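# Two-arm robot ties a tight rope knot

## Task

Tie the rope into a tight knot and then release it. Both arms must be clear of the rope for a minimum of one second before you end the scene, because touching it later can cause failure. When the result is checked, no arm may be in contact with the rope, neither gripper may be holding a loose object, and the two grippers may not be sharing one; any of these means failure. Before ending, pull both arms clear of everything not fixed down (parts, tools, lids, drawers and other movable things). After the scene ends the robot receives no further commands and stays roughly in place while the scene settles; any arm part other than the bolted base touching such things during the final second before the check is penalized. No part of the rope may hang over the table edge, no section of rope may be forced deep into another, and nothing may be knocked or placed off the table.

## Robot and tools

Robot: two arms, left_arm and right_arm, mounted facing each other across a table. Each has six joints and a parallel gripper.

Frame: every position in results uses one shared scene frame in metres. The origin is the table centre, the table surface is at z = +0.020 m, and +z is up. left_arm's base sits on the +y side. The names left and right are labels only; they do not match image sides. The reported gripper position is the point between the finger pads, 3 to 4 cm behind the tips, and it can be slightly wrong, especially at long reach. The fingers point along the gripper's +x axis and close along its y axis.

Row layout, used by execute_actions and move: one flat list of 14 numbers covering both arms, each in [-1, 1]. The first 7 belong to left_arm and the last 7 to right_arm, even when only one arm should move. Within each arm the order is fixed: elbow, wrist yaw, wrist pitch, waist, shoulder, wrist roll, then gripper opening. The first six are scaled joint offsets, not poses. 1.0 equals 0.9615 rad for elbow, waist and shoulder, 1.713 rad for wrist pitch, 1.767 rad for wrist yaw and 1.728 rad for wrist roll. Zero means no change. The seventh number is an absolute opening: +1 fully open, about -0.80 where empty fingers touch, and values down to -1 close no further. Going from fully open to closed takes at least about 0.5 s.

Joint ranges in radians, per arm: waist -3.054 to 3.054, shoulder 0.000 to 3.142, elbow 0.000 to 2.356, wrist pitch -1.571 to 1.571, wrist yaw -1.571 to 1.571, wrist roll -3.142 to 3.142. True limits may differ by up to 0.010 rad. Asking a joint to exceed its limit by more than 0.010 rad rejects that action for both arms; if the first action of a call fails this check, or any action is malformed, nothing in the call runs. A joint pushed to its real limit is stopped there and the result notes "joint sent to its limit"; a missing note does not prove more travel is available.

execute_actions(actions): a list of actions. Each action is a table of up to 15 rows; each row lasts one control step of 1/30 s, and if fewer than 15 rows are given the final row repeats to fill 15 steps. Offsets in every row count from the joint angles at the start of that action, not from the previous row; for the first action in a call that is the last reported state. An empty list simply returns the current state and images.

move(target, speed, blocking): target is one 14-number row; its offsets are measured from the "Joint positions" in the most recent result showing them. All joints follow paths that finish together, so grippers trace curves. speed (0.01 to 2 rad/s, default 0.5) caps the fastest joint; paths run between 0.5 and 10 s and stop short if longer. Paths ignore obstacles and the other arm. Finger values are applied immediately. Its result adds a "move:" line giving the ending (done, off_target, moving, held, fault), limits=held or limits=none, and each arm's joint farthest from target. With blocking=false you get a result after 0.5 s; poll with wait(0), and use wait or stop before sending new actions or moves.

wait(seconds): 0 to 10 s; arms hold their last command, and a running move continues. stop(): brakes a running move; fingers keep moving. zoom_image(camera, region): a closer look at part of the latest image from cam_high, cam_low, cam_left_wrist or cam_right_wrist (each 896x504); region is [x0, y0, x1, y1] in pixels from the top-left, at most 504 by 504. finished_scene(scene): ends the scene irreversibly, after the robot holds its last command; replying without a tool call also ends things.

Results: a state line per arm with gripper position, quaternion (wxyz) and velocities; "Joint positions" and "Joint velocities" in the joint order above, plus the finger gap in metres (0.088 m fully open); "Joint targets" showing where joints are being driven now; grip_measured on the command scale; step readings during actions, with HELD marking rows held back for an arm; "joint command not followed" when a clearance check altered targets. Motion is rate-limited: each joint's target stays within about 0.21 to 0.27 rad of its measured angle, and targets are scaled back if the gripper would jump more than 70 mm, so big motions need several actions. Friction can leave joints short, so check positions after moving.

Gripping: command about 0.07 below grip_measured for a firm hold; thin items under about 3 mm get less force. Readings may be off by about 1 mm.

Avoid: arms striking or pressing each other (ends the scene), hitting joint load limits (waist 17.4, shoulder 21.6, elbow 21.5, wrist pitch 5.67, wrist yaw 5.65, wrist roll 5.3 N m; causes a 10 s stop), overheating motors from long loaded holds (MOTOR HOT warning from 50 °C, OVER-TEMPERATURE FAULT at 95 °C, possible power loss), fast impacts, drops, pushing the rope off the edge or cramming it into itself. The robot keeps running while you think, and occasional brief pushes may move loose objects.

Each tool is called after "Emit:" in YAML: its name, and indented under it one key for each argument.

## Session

Emit:
execute_actions:
  actions: []

Scene clock: 0.00 s.
left_arm: end_effector_position=(-0.2492, +0.3118, +0.1890) grip_measured=+1.000 end_effector_quat_wxyz=(-0.589, +0.508, -0.539, -0.323) end_effector_velocity=(+0.002, +0.001, +0.001) end_effector_angular_velocity=(-0.000, -0.011, -0.010) | right_arm: end_effector_position=(+0.1575, -0.3297, +0.1958) grip_measured=+0.999 end_effector_quat_wxyz=(+0.437, +0.275, +0.603, +0.608) end_effector_velocity=(+0.002, +0.001, +0.004) end_effector_angular_velocity=(+0.013, +0.015, -0.027)
Joint names: [elbow, wrist yaw, wrist pitch, waist, shoulder, wrist roll]
Joint positions: left_arm=[ 1.37  -0.262 -1.292 -1.392  1.726  2.479  0.088] | right_arm=[ 0.61  -0.954 -1.448 -1.348  1.966 -1.415  0.088]
Joint velocities: left_arm=[-0.002 -0.007 -0.007 -0.002 -0.002  0.007  0.   ] | right_arm=[-0.002 -0.022 -0.022 -0.007 -0.002 -0.007 -0.   ]
Motor temperatures (°C, as the motors report them): left_arm=[26 23 20 22 33 25] | right_arm=[25 21 24 25 32 21]
Heat: left arm: hottest shoulder 33 °C (+0.0 °C/min); right arm: hottest shoulder 32 °C (+0.0 °C/min).
Joint targets: left_arm=[1.370 -0.262 -1.292 -1.392 1.726 2.479] | right_arm=[0.610 -0.954 -1.448 -1.348 1.966 -1.415]

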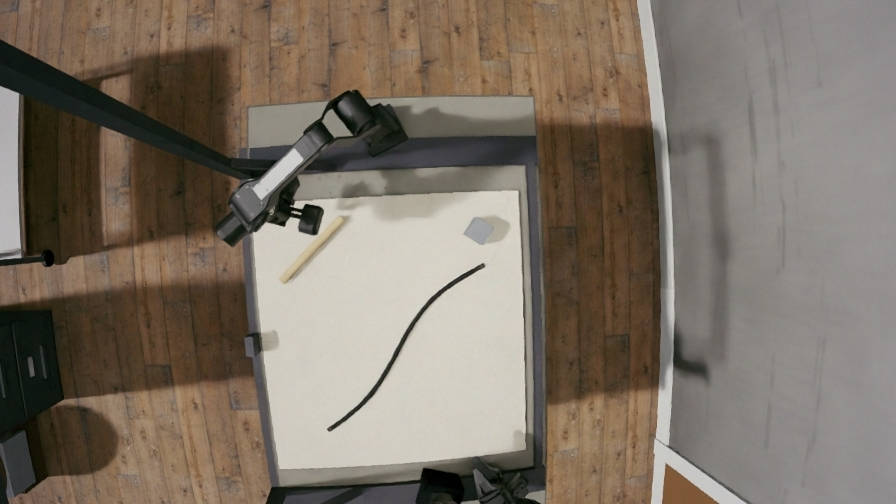

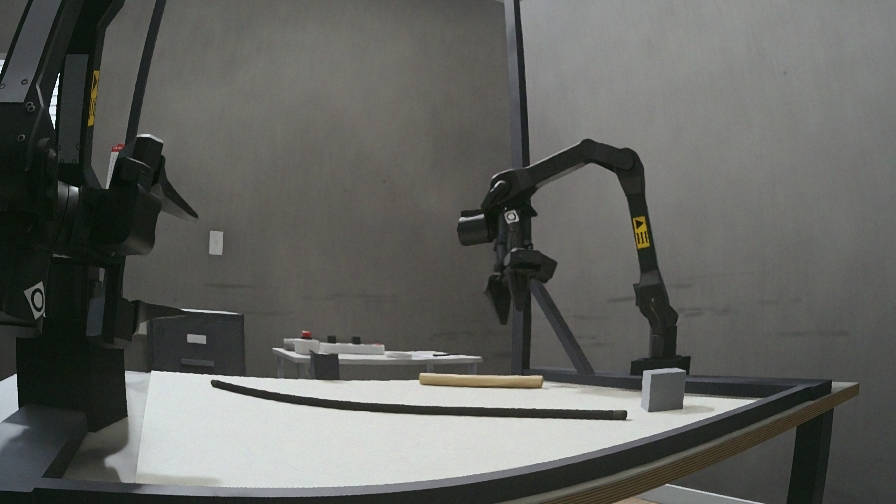

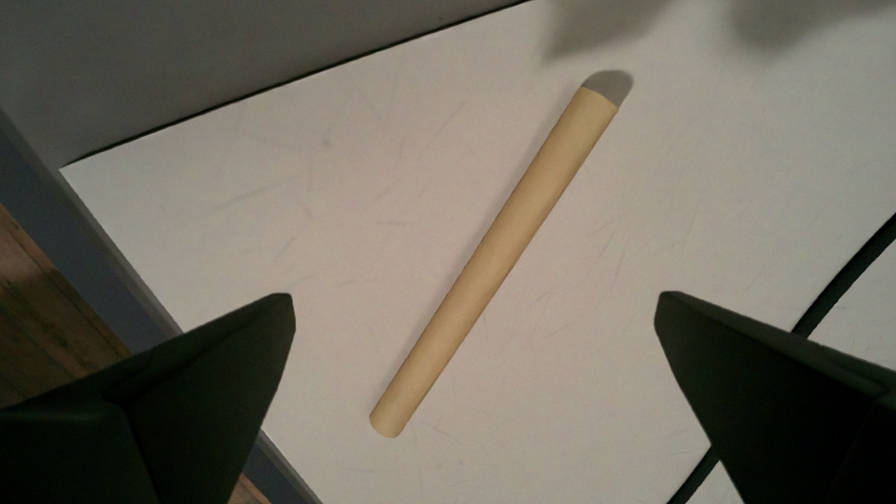

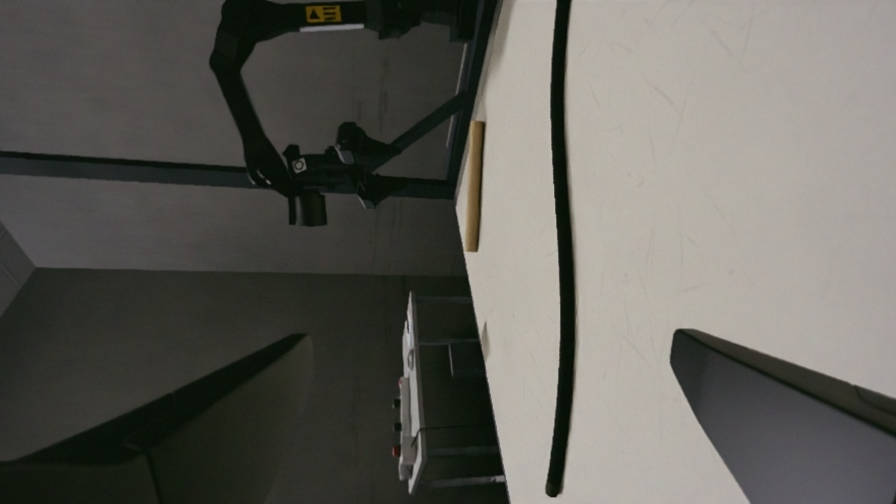

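Emit:
move:
  target: [0.16,0.148,0.023,0.522,0.175,-0.758,0.2, 0.406,0.54,0.337,0.95,-0.277,0.092,0.2]
  speed: 1.5

Emit:
move:
  target: [0.16,0,0.023,0.522,0.175,-0.758,0, 0,0,0,0.95,0,0,0]
  speed: 1.5

Scene clock: 91.73 s.
left_arm: end_effector_position=(-0.1791, +0.2093, +0.1695) grip_measured=+0.203 end_effector_quat_wxyz=(-0.039, +0.717, -0.003, -0.696) end_effector_velocity=(-0.004, +0.001, -0.001) end_effector_angular_velocity=(+0.001, +0.007, +0.000) | right_arm: end_effector_position=(+0.2478, -0.2435, +0.1559) grip_measured=+0.202 end_effector_quat_wxyz=(+0.350, -0.606, +0.368, +0.612) end_effector_velocity=(-0.001, -0.003, -0.001) end_effector_angular_velocity=(-0.004, +0.014, -0.000)
Joint names: [elbow, wrist yaw, wrist pitch, waist, shoulder, wrist roll]
Joint positions: left_arm=[ 1.512 -0.006 -1.255 -0.893  1.885  1.176  0.049] | right_arm=[ 0.988 -0.002 -0.874 -0.438  1.712 -1.26   0.049]
Joint velocities: left_arm=[-0.002  0.007  0.007 -0.007  0.002 -0.007 -0.   ] | right_arm=[-0.002 -0.007 -0.007 -0.007  0.002 -0.007 -0.   ]
Motor temperatures (°C, as the motors report them): left_arm=[30 23 20 22 38 25] | right_arm=[24 21 26 25 31 21]
Heat: left arm: hottest shoulder 38 °C (+1.0 °C/min); right arm: hottest shoulder 31 °C (+0.0 °C/min).
Joint targets: left_arm=[1.525 0.000 -1.253 -0.890 1.894 1.170] | right_arm=[1.000 0.000 -0.871 -0.434 1.699 -1.257]
move: off_target (left_arm, right_arm); limits=none; left_arm: farthest joint: the elbow, 0.012 radians from its target (0.153 radians at the start); right_arm: farthest joint: the shoulder, 0.013 radians from its target (0.266 radians at the start)

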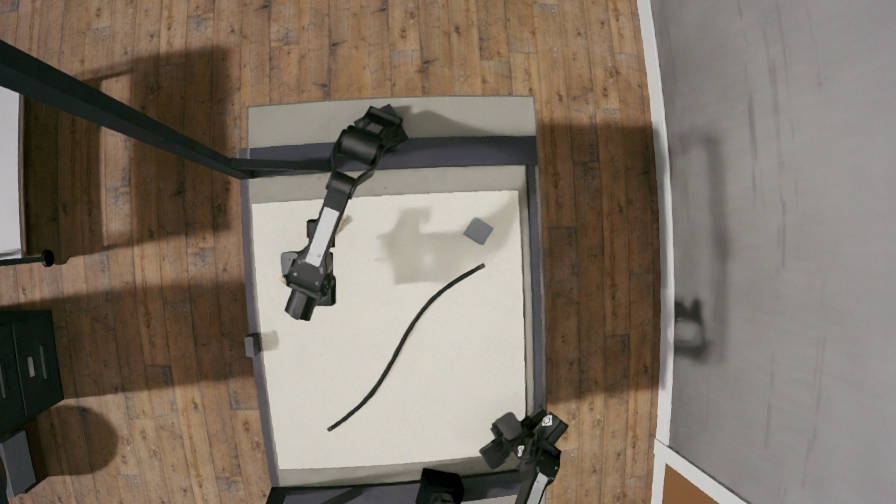

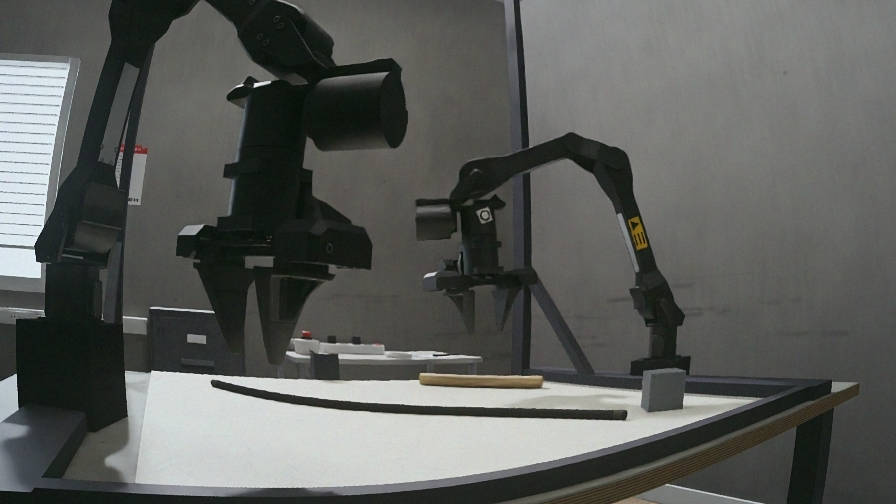

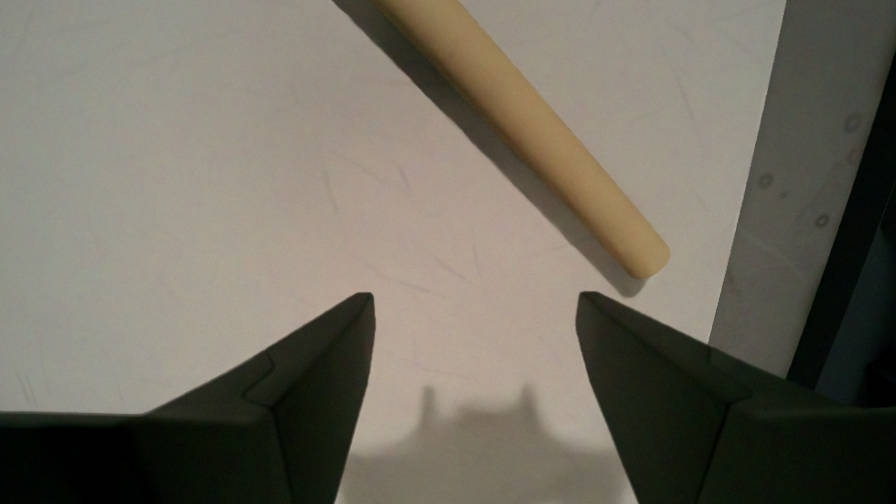

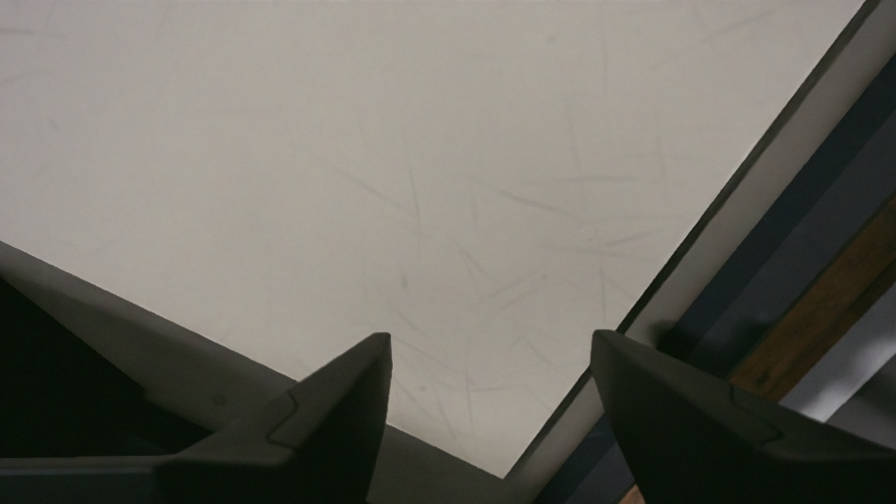

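Scene clock: 93.50 s.
left_arm: end_effector_position=(-0.0131, +0.1337, +0.1490) grip_measured=+0.003 end_effector_quat_wxyz=(+0.533, +0.466, +0.549, -0.444) end_effector_velocity=(+0.002, +0.002, -0.001) end_effector_angular_velocity=(+0.013, -0.022, +0.004) | right_arm: end_effector_position=(+0.0171, -0.1725, +0.1559) grip_measured=+0.002 end_effector_quat_wxyz=(-0.046, +0.706, -0.065, -0.703) end_effector_velocity=(-0.002, -0.001, +0.002) end_effector_angular_velocity=(+0.001, +0.008, +0.010)
Joint names: [elbow, wrist yaw, wrist pitch, waist, shoulder, wrist roll]
Joint positions: left_arm=[ 1.653 -0.006 -1.219 -0.394  2.044 -0.127  0.039] | right_arm=[ 0.988 -0.002 -0.874  0.472  1.712 -1.26   0.039]
Joint velocities: left_arm=[-0.002 -0.022 -0.007 -0.002  0.002 -0.007 -0.   ] | right_arm=[ 0.002 -0.007 -0.007  0.002 -0.007 -0.007  0.   ]
Motor temperatures (°C, as the motors report them): left_arm=[30 23 20 22 39 25] | right_arm=[25 21 26 25 31 21]
Heat: left arm: hottest shoulder 39 °C (+2.0 °C/min); right arm: hottest shoulder 31 °C (+0.0 °C/min).
Joint targets: left_arm=[1.666 -0.006 -1.216 -0.391 2.054 -0.134] | right_arm=[0.988 -0.002 -0.874 0.476 1.712 -1.260]
move: off_target (left_arm); limits=none; left_arm: farthest joint: the elbow, 0.013 radians from its target (0.154 radians at the start); right_arm: farthest joint: the waist, 0.003 radians from its target (0.913 radians at the start)

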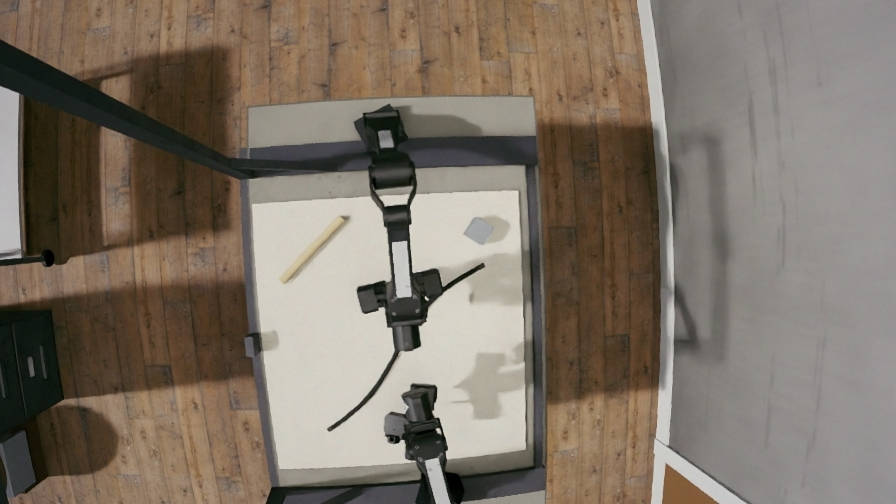

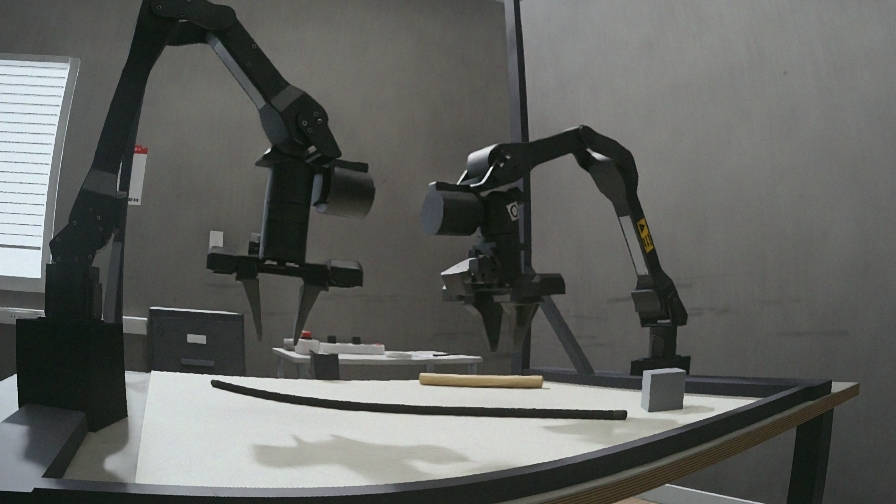

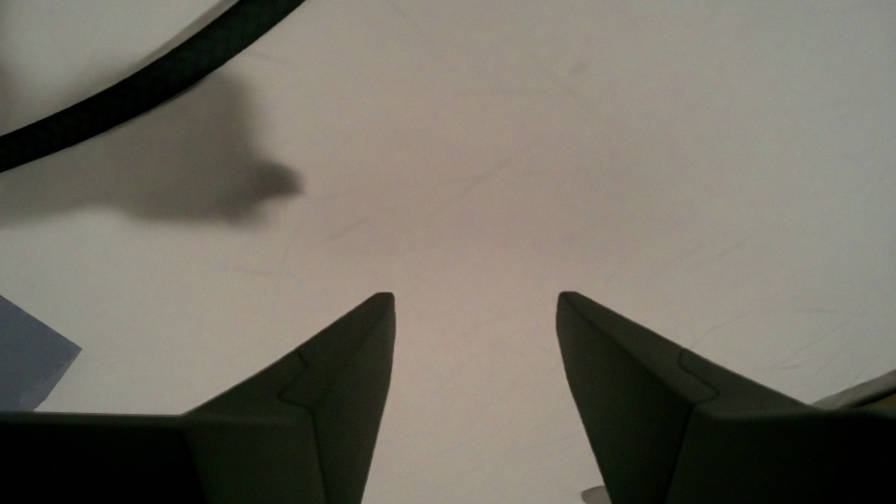

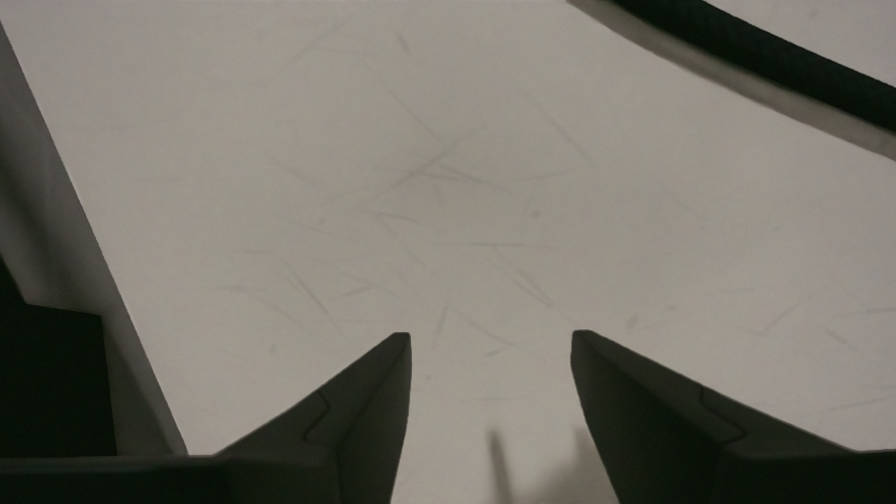

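Emit:
move:
  target: [0.2,0.003,0.027,0.533,0.207,-0.772,-0.2, 0.245,0,0.055,0.839,0.315,0,-0.2]
  speed: 1.2

Scene clock: 99.93 s.
left_arm: end_effector_position=(+0.1969, +0.1496, +0.1202) grip_measured=-0.197 end_effector_quat_wxyz=(+0.692, -0.153, +0.688, +0.156) end_effector_velocity=(+0.003, +0.004, +0.000) end_effector_angular_velocity=(+0.018, -0.015, +0.010) | right_arm: end_effector_position=(-0.2223, -0.2459, +0.1183) grip_measured=-0.198 end_effector_quat_wxyz=(+0.227, +0.671, +0.223, -0.670) end_effector_velocity=(-0.001, +0.000, +0.000) end_effector_angular_velocity=(-0.002, +0.010, +0.019)
Joint names: [elbow, wrist yaw, wrist pitch, waist, shoulder, wrist roll]
Joint positions: left_arm=[ 1.833 -0.006 -1.175  0.117  2.231 -1.454  0.029] | right_arm=[ 1.212 -0.002 -0.783  1.276  2.007 -1.26   0.029]
Joint velocities: left_arm=[-0.002 -0.022 -0.007  0.002 -0.002 -0.007 -0.   ] | right_arm=[-0.002 -0.007  0.007 -0.002 -0.002 -0.022 -0.   ]
Motor temperatures (°C, as the motors report them): left_arm=[31 23 20 22 39 25] | right_arm=[25 21 26 25 31 21]
Heat: left arm: hottest shoulder 39 °C (+2.0 °C/min); right arm: hottest shoulder 31 °C (+0.0 °C/min).
Joint targets: left_arm=[1.845 -0.001 -1.172 0.118 2.242 -1.461] | right_arm=[1.224 -0.002 -0.780 1.279 2.015 -1.260]
move: off_target (left_arm, right_arm); limits=none; left_arm: farthest joint: the shoulder, 0.012 radians from its target (0.200 radians at the start); right_arm: farthest joint: the elbow, 0.011 radians from its target (0.235 radians at the start)

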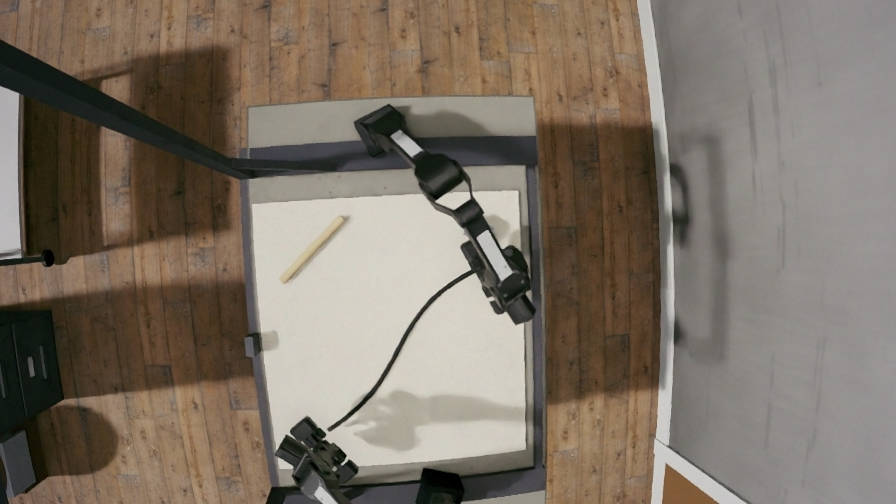

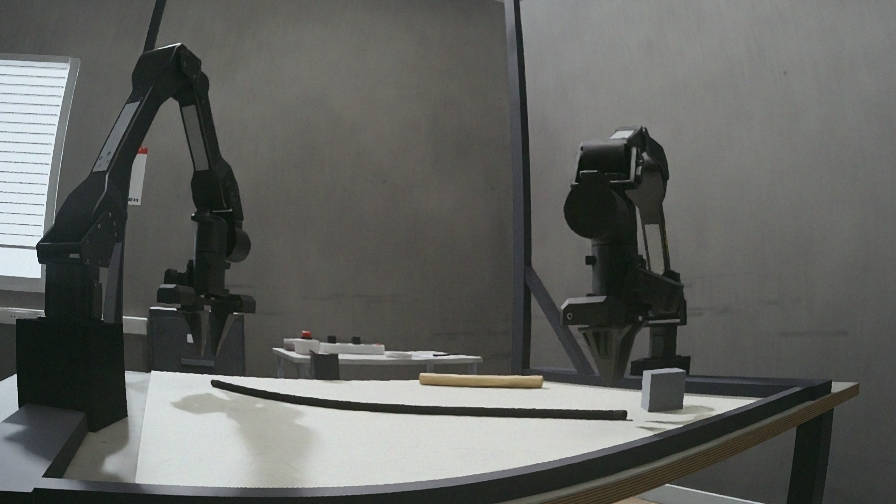

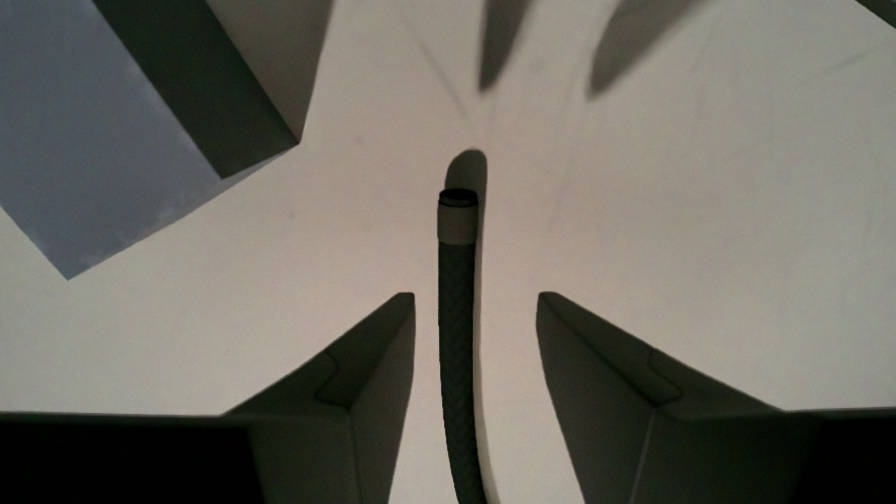

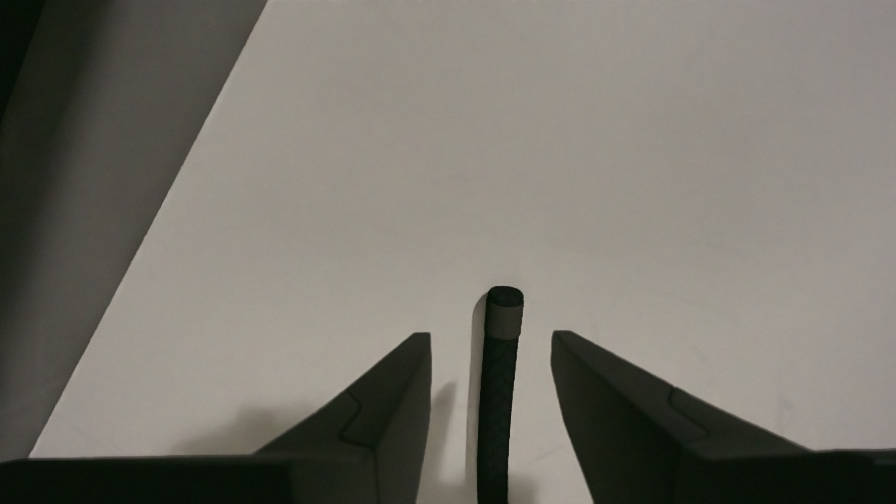

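Emit:
move:
  target: [-0.202,0.003,0.117,-0.026,0.03,-0.012,-0.2, -0.086,0,0.109,-0.062,0.126,-0.032,-0.2]
  speed: 0.4

Scene clock: 114.57 s.
left_arm: end_effector_position=(+0.1846, +0.1527, +0.0688) grip_measured=-0.197 end_effector_quat_wxyz=(+0.692, -0.150, +0.689, +0.154) end_effector_velocity=(+0.000, -0.000, -0.002) end_effector_angular_velocity=(+0.002, -0.008, +0.005) | right_arm: end_effector_position=(-0.2083, -0.2327, +0.0671) grip_measured=-0.198 end_effector_quat_wxyz=(+0.227, +0.672, +0.220, -0.669) end_effector_velocity=(+0.000, -0.003, +0.000) end_effector_angular_velocity=(-0.022, +0.008, +0.005)
Joint names: [elbow, wrist yaw, wrist pitch, waist, shoulder, wrist roll]
Joint positions: left_arm=[ 1.654 -0.006 -0.979  0.096  2.251 -1.469  0.029] | right_arm=[ 1.137 -0.002 -0.6    1.221  2.118 -1.312  0.029]
Joint velocities: left_arm=[-0.002 -0.007  0.007 -0.002  0.002 -0.007 -0.   ] | right_arm=[-0.002 -0.022 -0.007 -0.002 -0.002 -0.007 -0.   ]
Motor temperatures (°C, as the motors report them): left_arm=[32 23 20 22 42 25] | right_arm=[26 21 25 25 32 21]
Heat: left arm: hottest shoulder 42 °C (+4.0 °C/min); right arm: hottest shoulder 32 °C (+1.0 °C/min).
Joint targets: left_arm=[1.639 -0.001 -0.975 0.093 2.260 -1.475] | right_arm=[1.129 -0.002 -0.596 1.216 2.128 -1.315]
move: off_target (left_arm); limits=none; left_arm: farthest joint: the elbow, 0.016 radians from its target (0.194 radians at the start); right_arm: farthest joint: the shoulder, 0.010 radians from its target (0.121 radians at the start)

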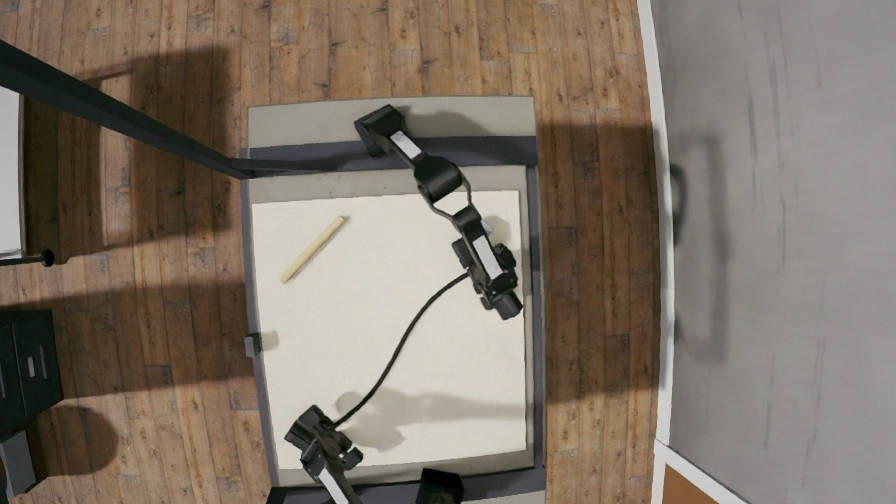

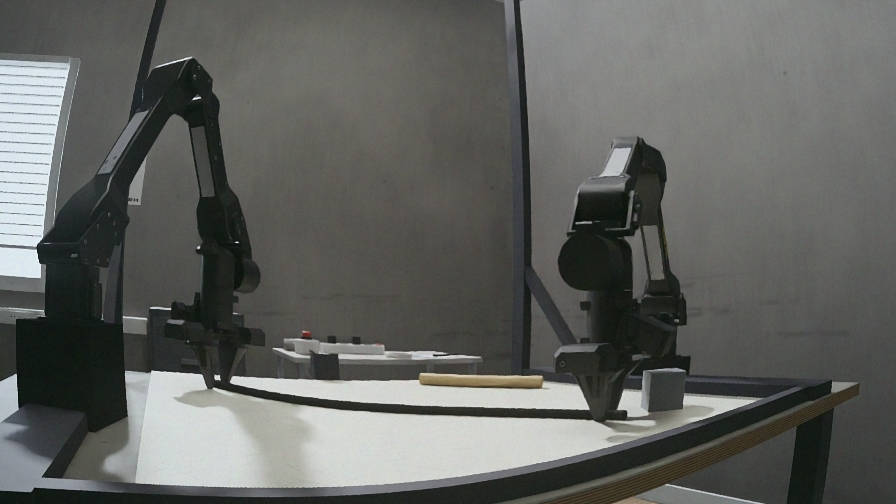

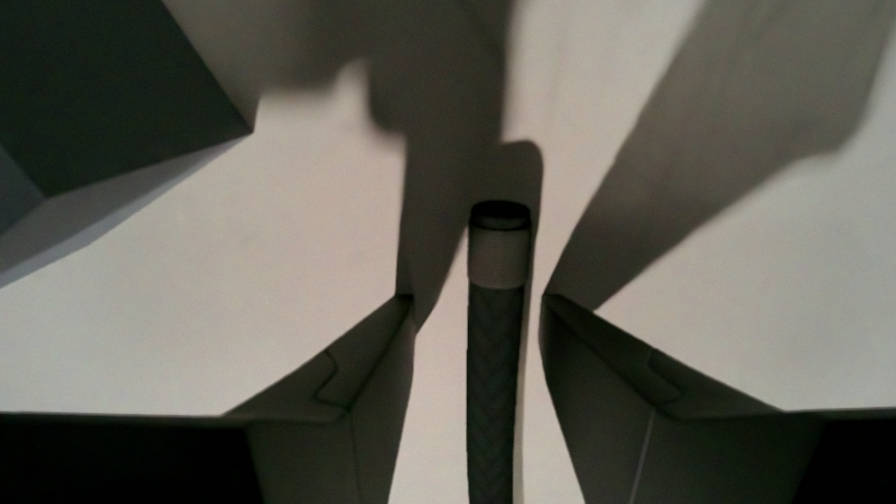

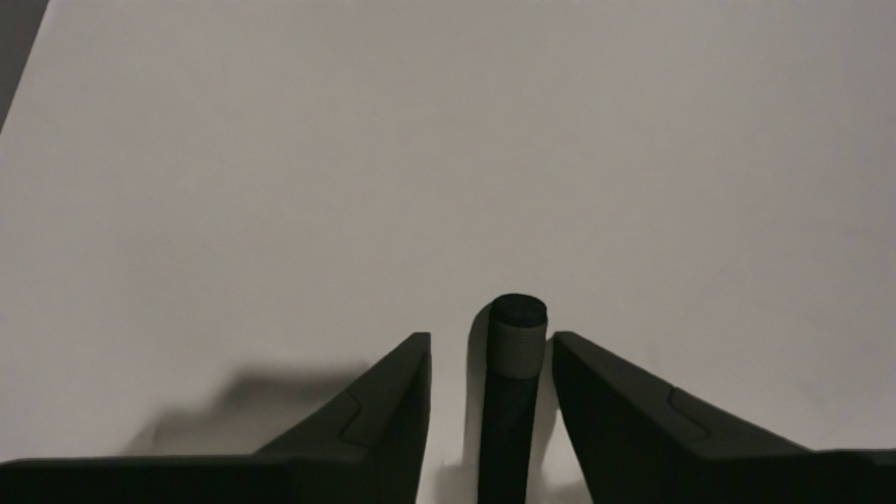

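Emit:
execute_actions:
  actions:
    - [[0,0,0,0,0,0,-0.68,0,0,0,0,0,0,-0.68]]
    - [[0,0,0,0,0,0,-0.68,0,0,0,0,0,0,-0.68]]

Scene clock: 118.47 s.
left_arm: end_effector_position=(+0.1847, +0.1526, +0.0688) grip_measured=-0.613 end_effector_quat_wxyz=(+0.692, -0.150, +0.689, +0.154) end_effector_velocity=(-0.000, +0.000, -0.001) end_effector_angular_velocity=(+0.002, -0.008, +0.005) | right_arm: end_effector_position=(-0.2084, -0.2326, +0.0671) grip_measured=-0.624 end_effector_quat_wxyz=(+0.227, +0.672, +0.221, -0.669) end_effector_velocity=(-0.002, -0.001, +0.000) end_effector_angular_velocity=(-0.013, +0.020, +0.019)
Joint names: [elbow, wrist yaw, wrist pitch, waist, shoulder, wrist roll]
Joint positions: left_arm=[ 1.654 -0.006 -0.978  0.096  2.251 -1.469  0.009] | right_arm=[ 1.137 -0.002 -0.599  1.221  2.118 -1.312  0.008]
Joint velocities: left_arm=[-0.007 -0.007  0.007 -0.002 -0.002 -0.007 -0.   ] | right_arm=[-0.002 -0.022  0.007 -0.002 -0.002 -0.022 -0.   ]
Motor temperatures (°C, as the motors report them): left_arm=[31 23 20 22 42 25] | right_arm=[26 21 25 25 33 21]
Heat: left arm: hottest shoulder 42 °C (+4.0 °C/min); right arm: hottest shoulder 33 °C (+2.0 °C/min).
Joint targets: left_arm=[1.654 -0.006 -0.978 0.096 2.251 -1.469] | right_arm=[1.137 -0.002 -0.599 1.221 2.118 -1.312]
Step readings (joint positions; steps 1 to 15: 1st action; 16 to 30: 2nd action):
0: left_arm=[1.654 -0.006 -0.978 0.096 2.251 -1.469] | right_arm=[1.137 -0.002 -0.600 1.221 2.118 -1.312]
1: left_arm=[1.654 -0.006 -0.978 0.096 2.251 -1.469] | right_arm=[1.137 -0.002 -0.600 1.221 2.118 -1.312]
2: left_arm=[1.654 -0.006 -0.978 0.096 2.251 -1.469] | right_arm=[1.137 -0.002 -0.599 1.221 2.118 -1.312]
4: left_arm=[1.654 -0.006 -0.978 0.096 2.251 -1.469] | right_arm=[1.137 -0.002 -0.599 1.221 2.118 -1.312]
8: left_arm=[1.654 -0.006 -0.978 0.096 2.251 -1.469] | right_arm=[1.137 -0.002 -0.599 1.221 2.118 -1.312]
15: left_arm=[1.654 -0.006 -0.978 0.096 2.251 -1.469] | right_arm=[1.137 -0.002 -0.599 1.221 2.118 -1.312]
16: left_arm=[1.654 -0.006 -0.978 0.096 2.251 -1.469] | right_arm=[1.137 -0.002 -0.599 1.221 2.118 -1.312]
17: left_arm=[1.654 -0.006 -0.978 0.096 2.251 -1.469] | right_arm=[1.137 -0.002 -0.599 1.221 2.118 -1.312]
19: left_arm=[1.654 -0.006 -0.978 0.096 2.251 -1.469] | right_arm=[1.137 -0.002 -0.599 1.221 2.118 -1.312]
23: left_arm=[1.654 -0.006 -0.978 0.096 2.251 -1.469] | right_arm=[1.137 -0.002 -0.599 1.221 2.118 -1.312]
30: Joint positions above

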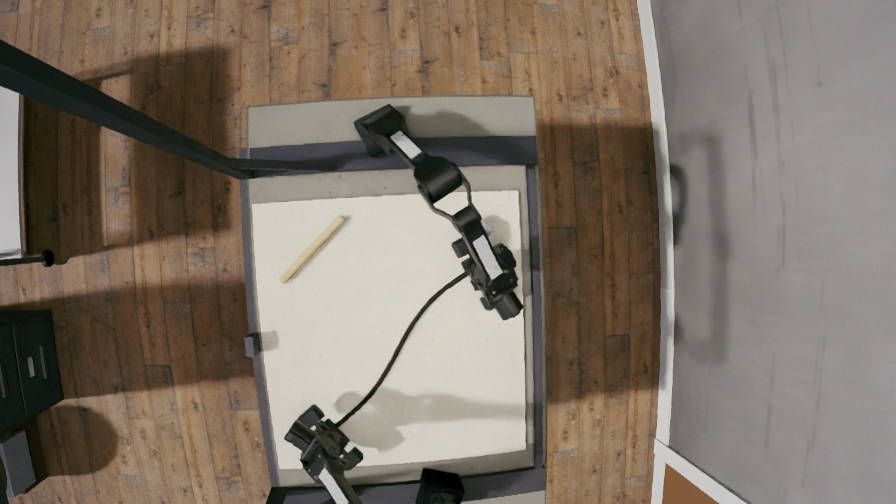

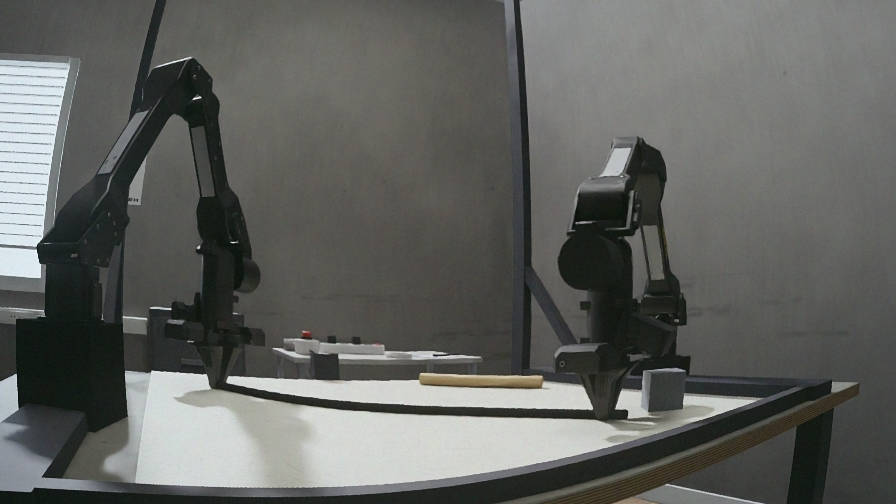

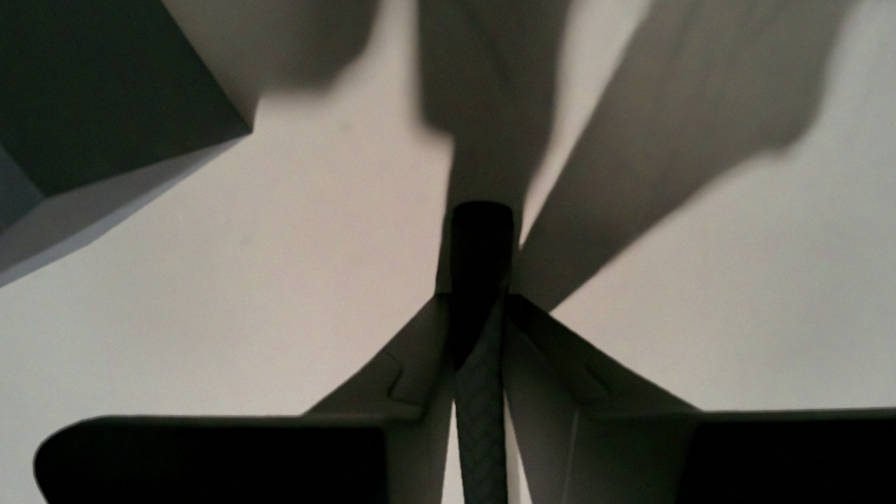

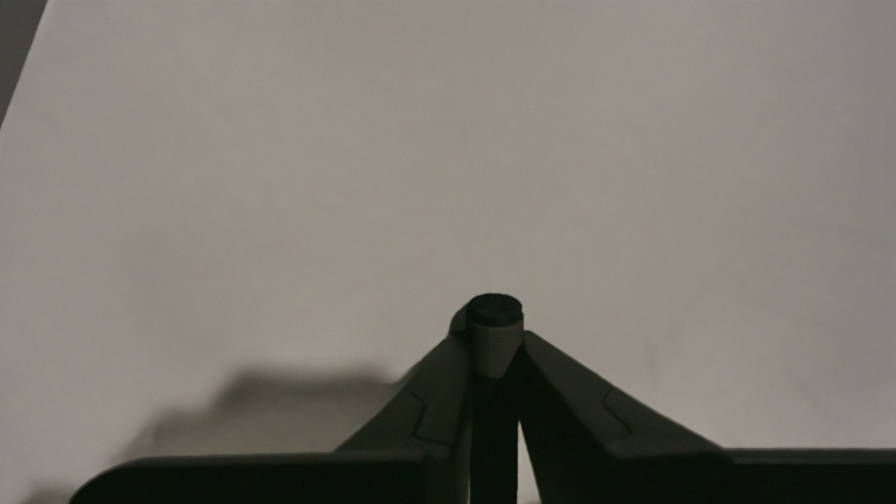

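Emit:
move:
  target: [0,0,0,0,0,0,-0.68, 0.06,0,-0.09,0,-0.11,0.15,-0.68]
  speed: 0.5

Scene clock: 130.27 s.
left_arm: end_effector_position=(+0.1847, +0.1526, +0.0688) grip_measured=-0.613 end_effector_quat_wxyz=(+0.692, -0.150, +0.689, +0.154) end_effector_velocity=(-0.002, +0.008, -0.002) end_effector_angular_velocity=(+0.031, +0.010, -0.005) | right_arm: end_effector_position=(-0.2064, -0.2342, +0.1055) grip_measured=-0.624 end_effector_quat_wxyz=(+0.144, +0.699, +0.130, -0.689) end_effector_velocity=(+0.005, -0.003, +0.000) end_effector_angular_velocity=(-0.031, -0.004, -0.020)
Joint names: [elbow, wrist yaw, wrist pitch, waist, shoulder, wrist roll]
Joint positions: left_arm=[ 1.654 -0.006 -0.978  0.096  2.251 -1.469  0.009] | right_arm=[ 1.183 -0.002 -0.751  1.221  2.028 -1.057  0.008]
Joint velocities: left_arm=[-0.012 -0.007 -0.022  0.002 -0.002  0.007 -0.   ] | right_arm=[-0.002 -0.022 -0.022 -0.012 -0.002  0.007  0.   ]
Motor temperatures (°C, as the motors report them): left_arm=[31 23 20 22 45 25] | right_arm=[26 21 25 25 34 21]
Heat: left arm: hottest shoulder 45 °C (+7.1 °C/min); right arm: hottest shoulder 34 °C (+3.0 °C/min).
Joint targets: left_arm=[1.654 -0.006 -0.978 0.096 2.251 -1.469] | right_arm=[1.195 -0.002 -0.754 1.221 2.012 -1.053]
move: off_target (right_arm); limits=none; left_arm: farthest joint: the waist, 0.000 radians from its target (0.000 radians at the start); right_arm: farthest joint: the shoulder, 0.016 radians from its target (0.106 radians at the start)

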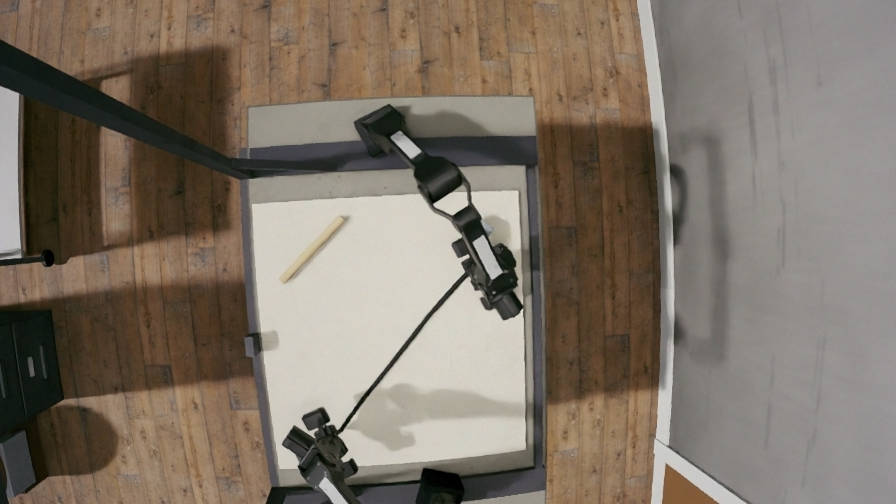

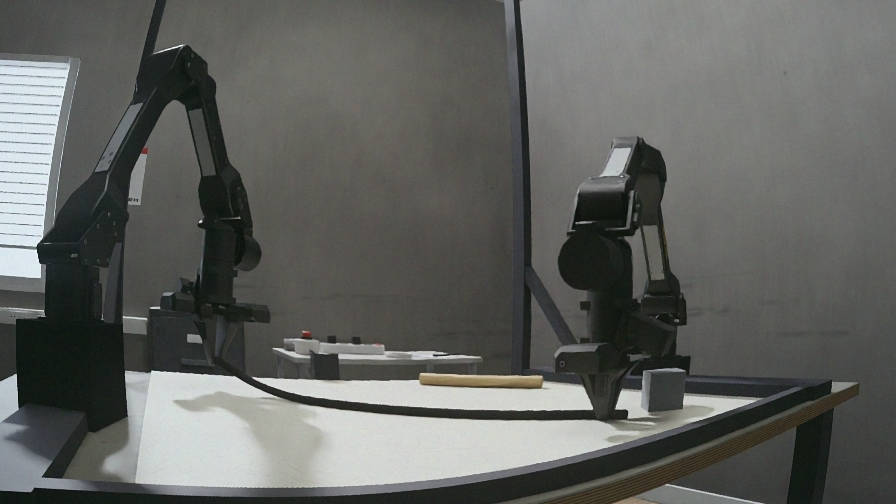

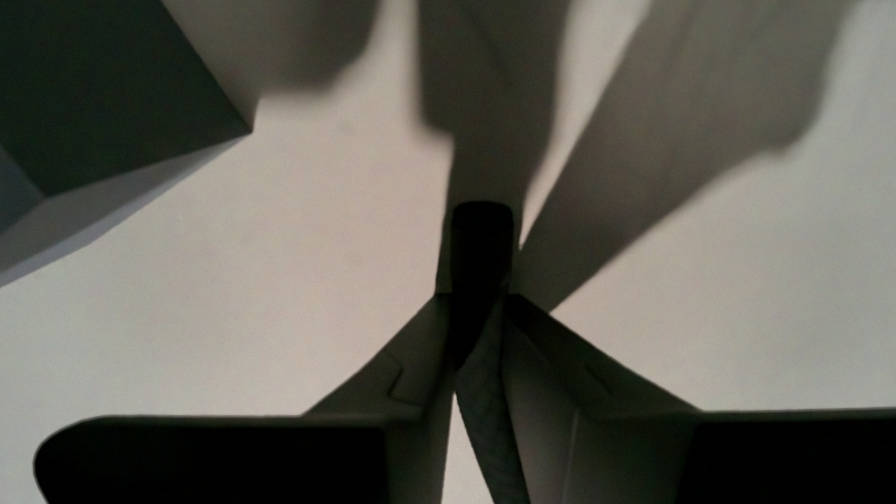

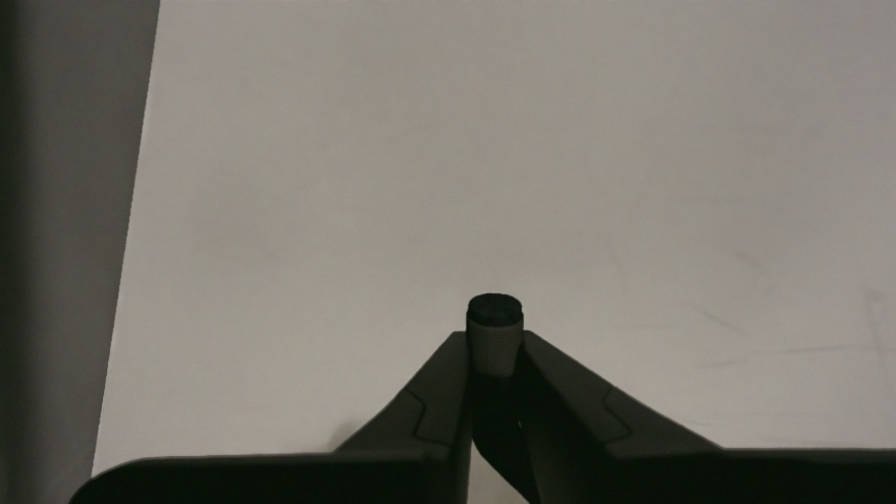

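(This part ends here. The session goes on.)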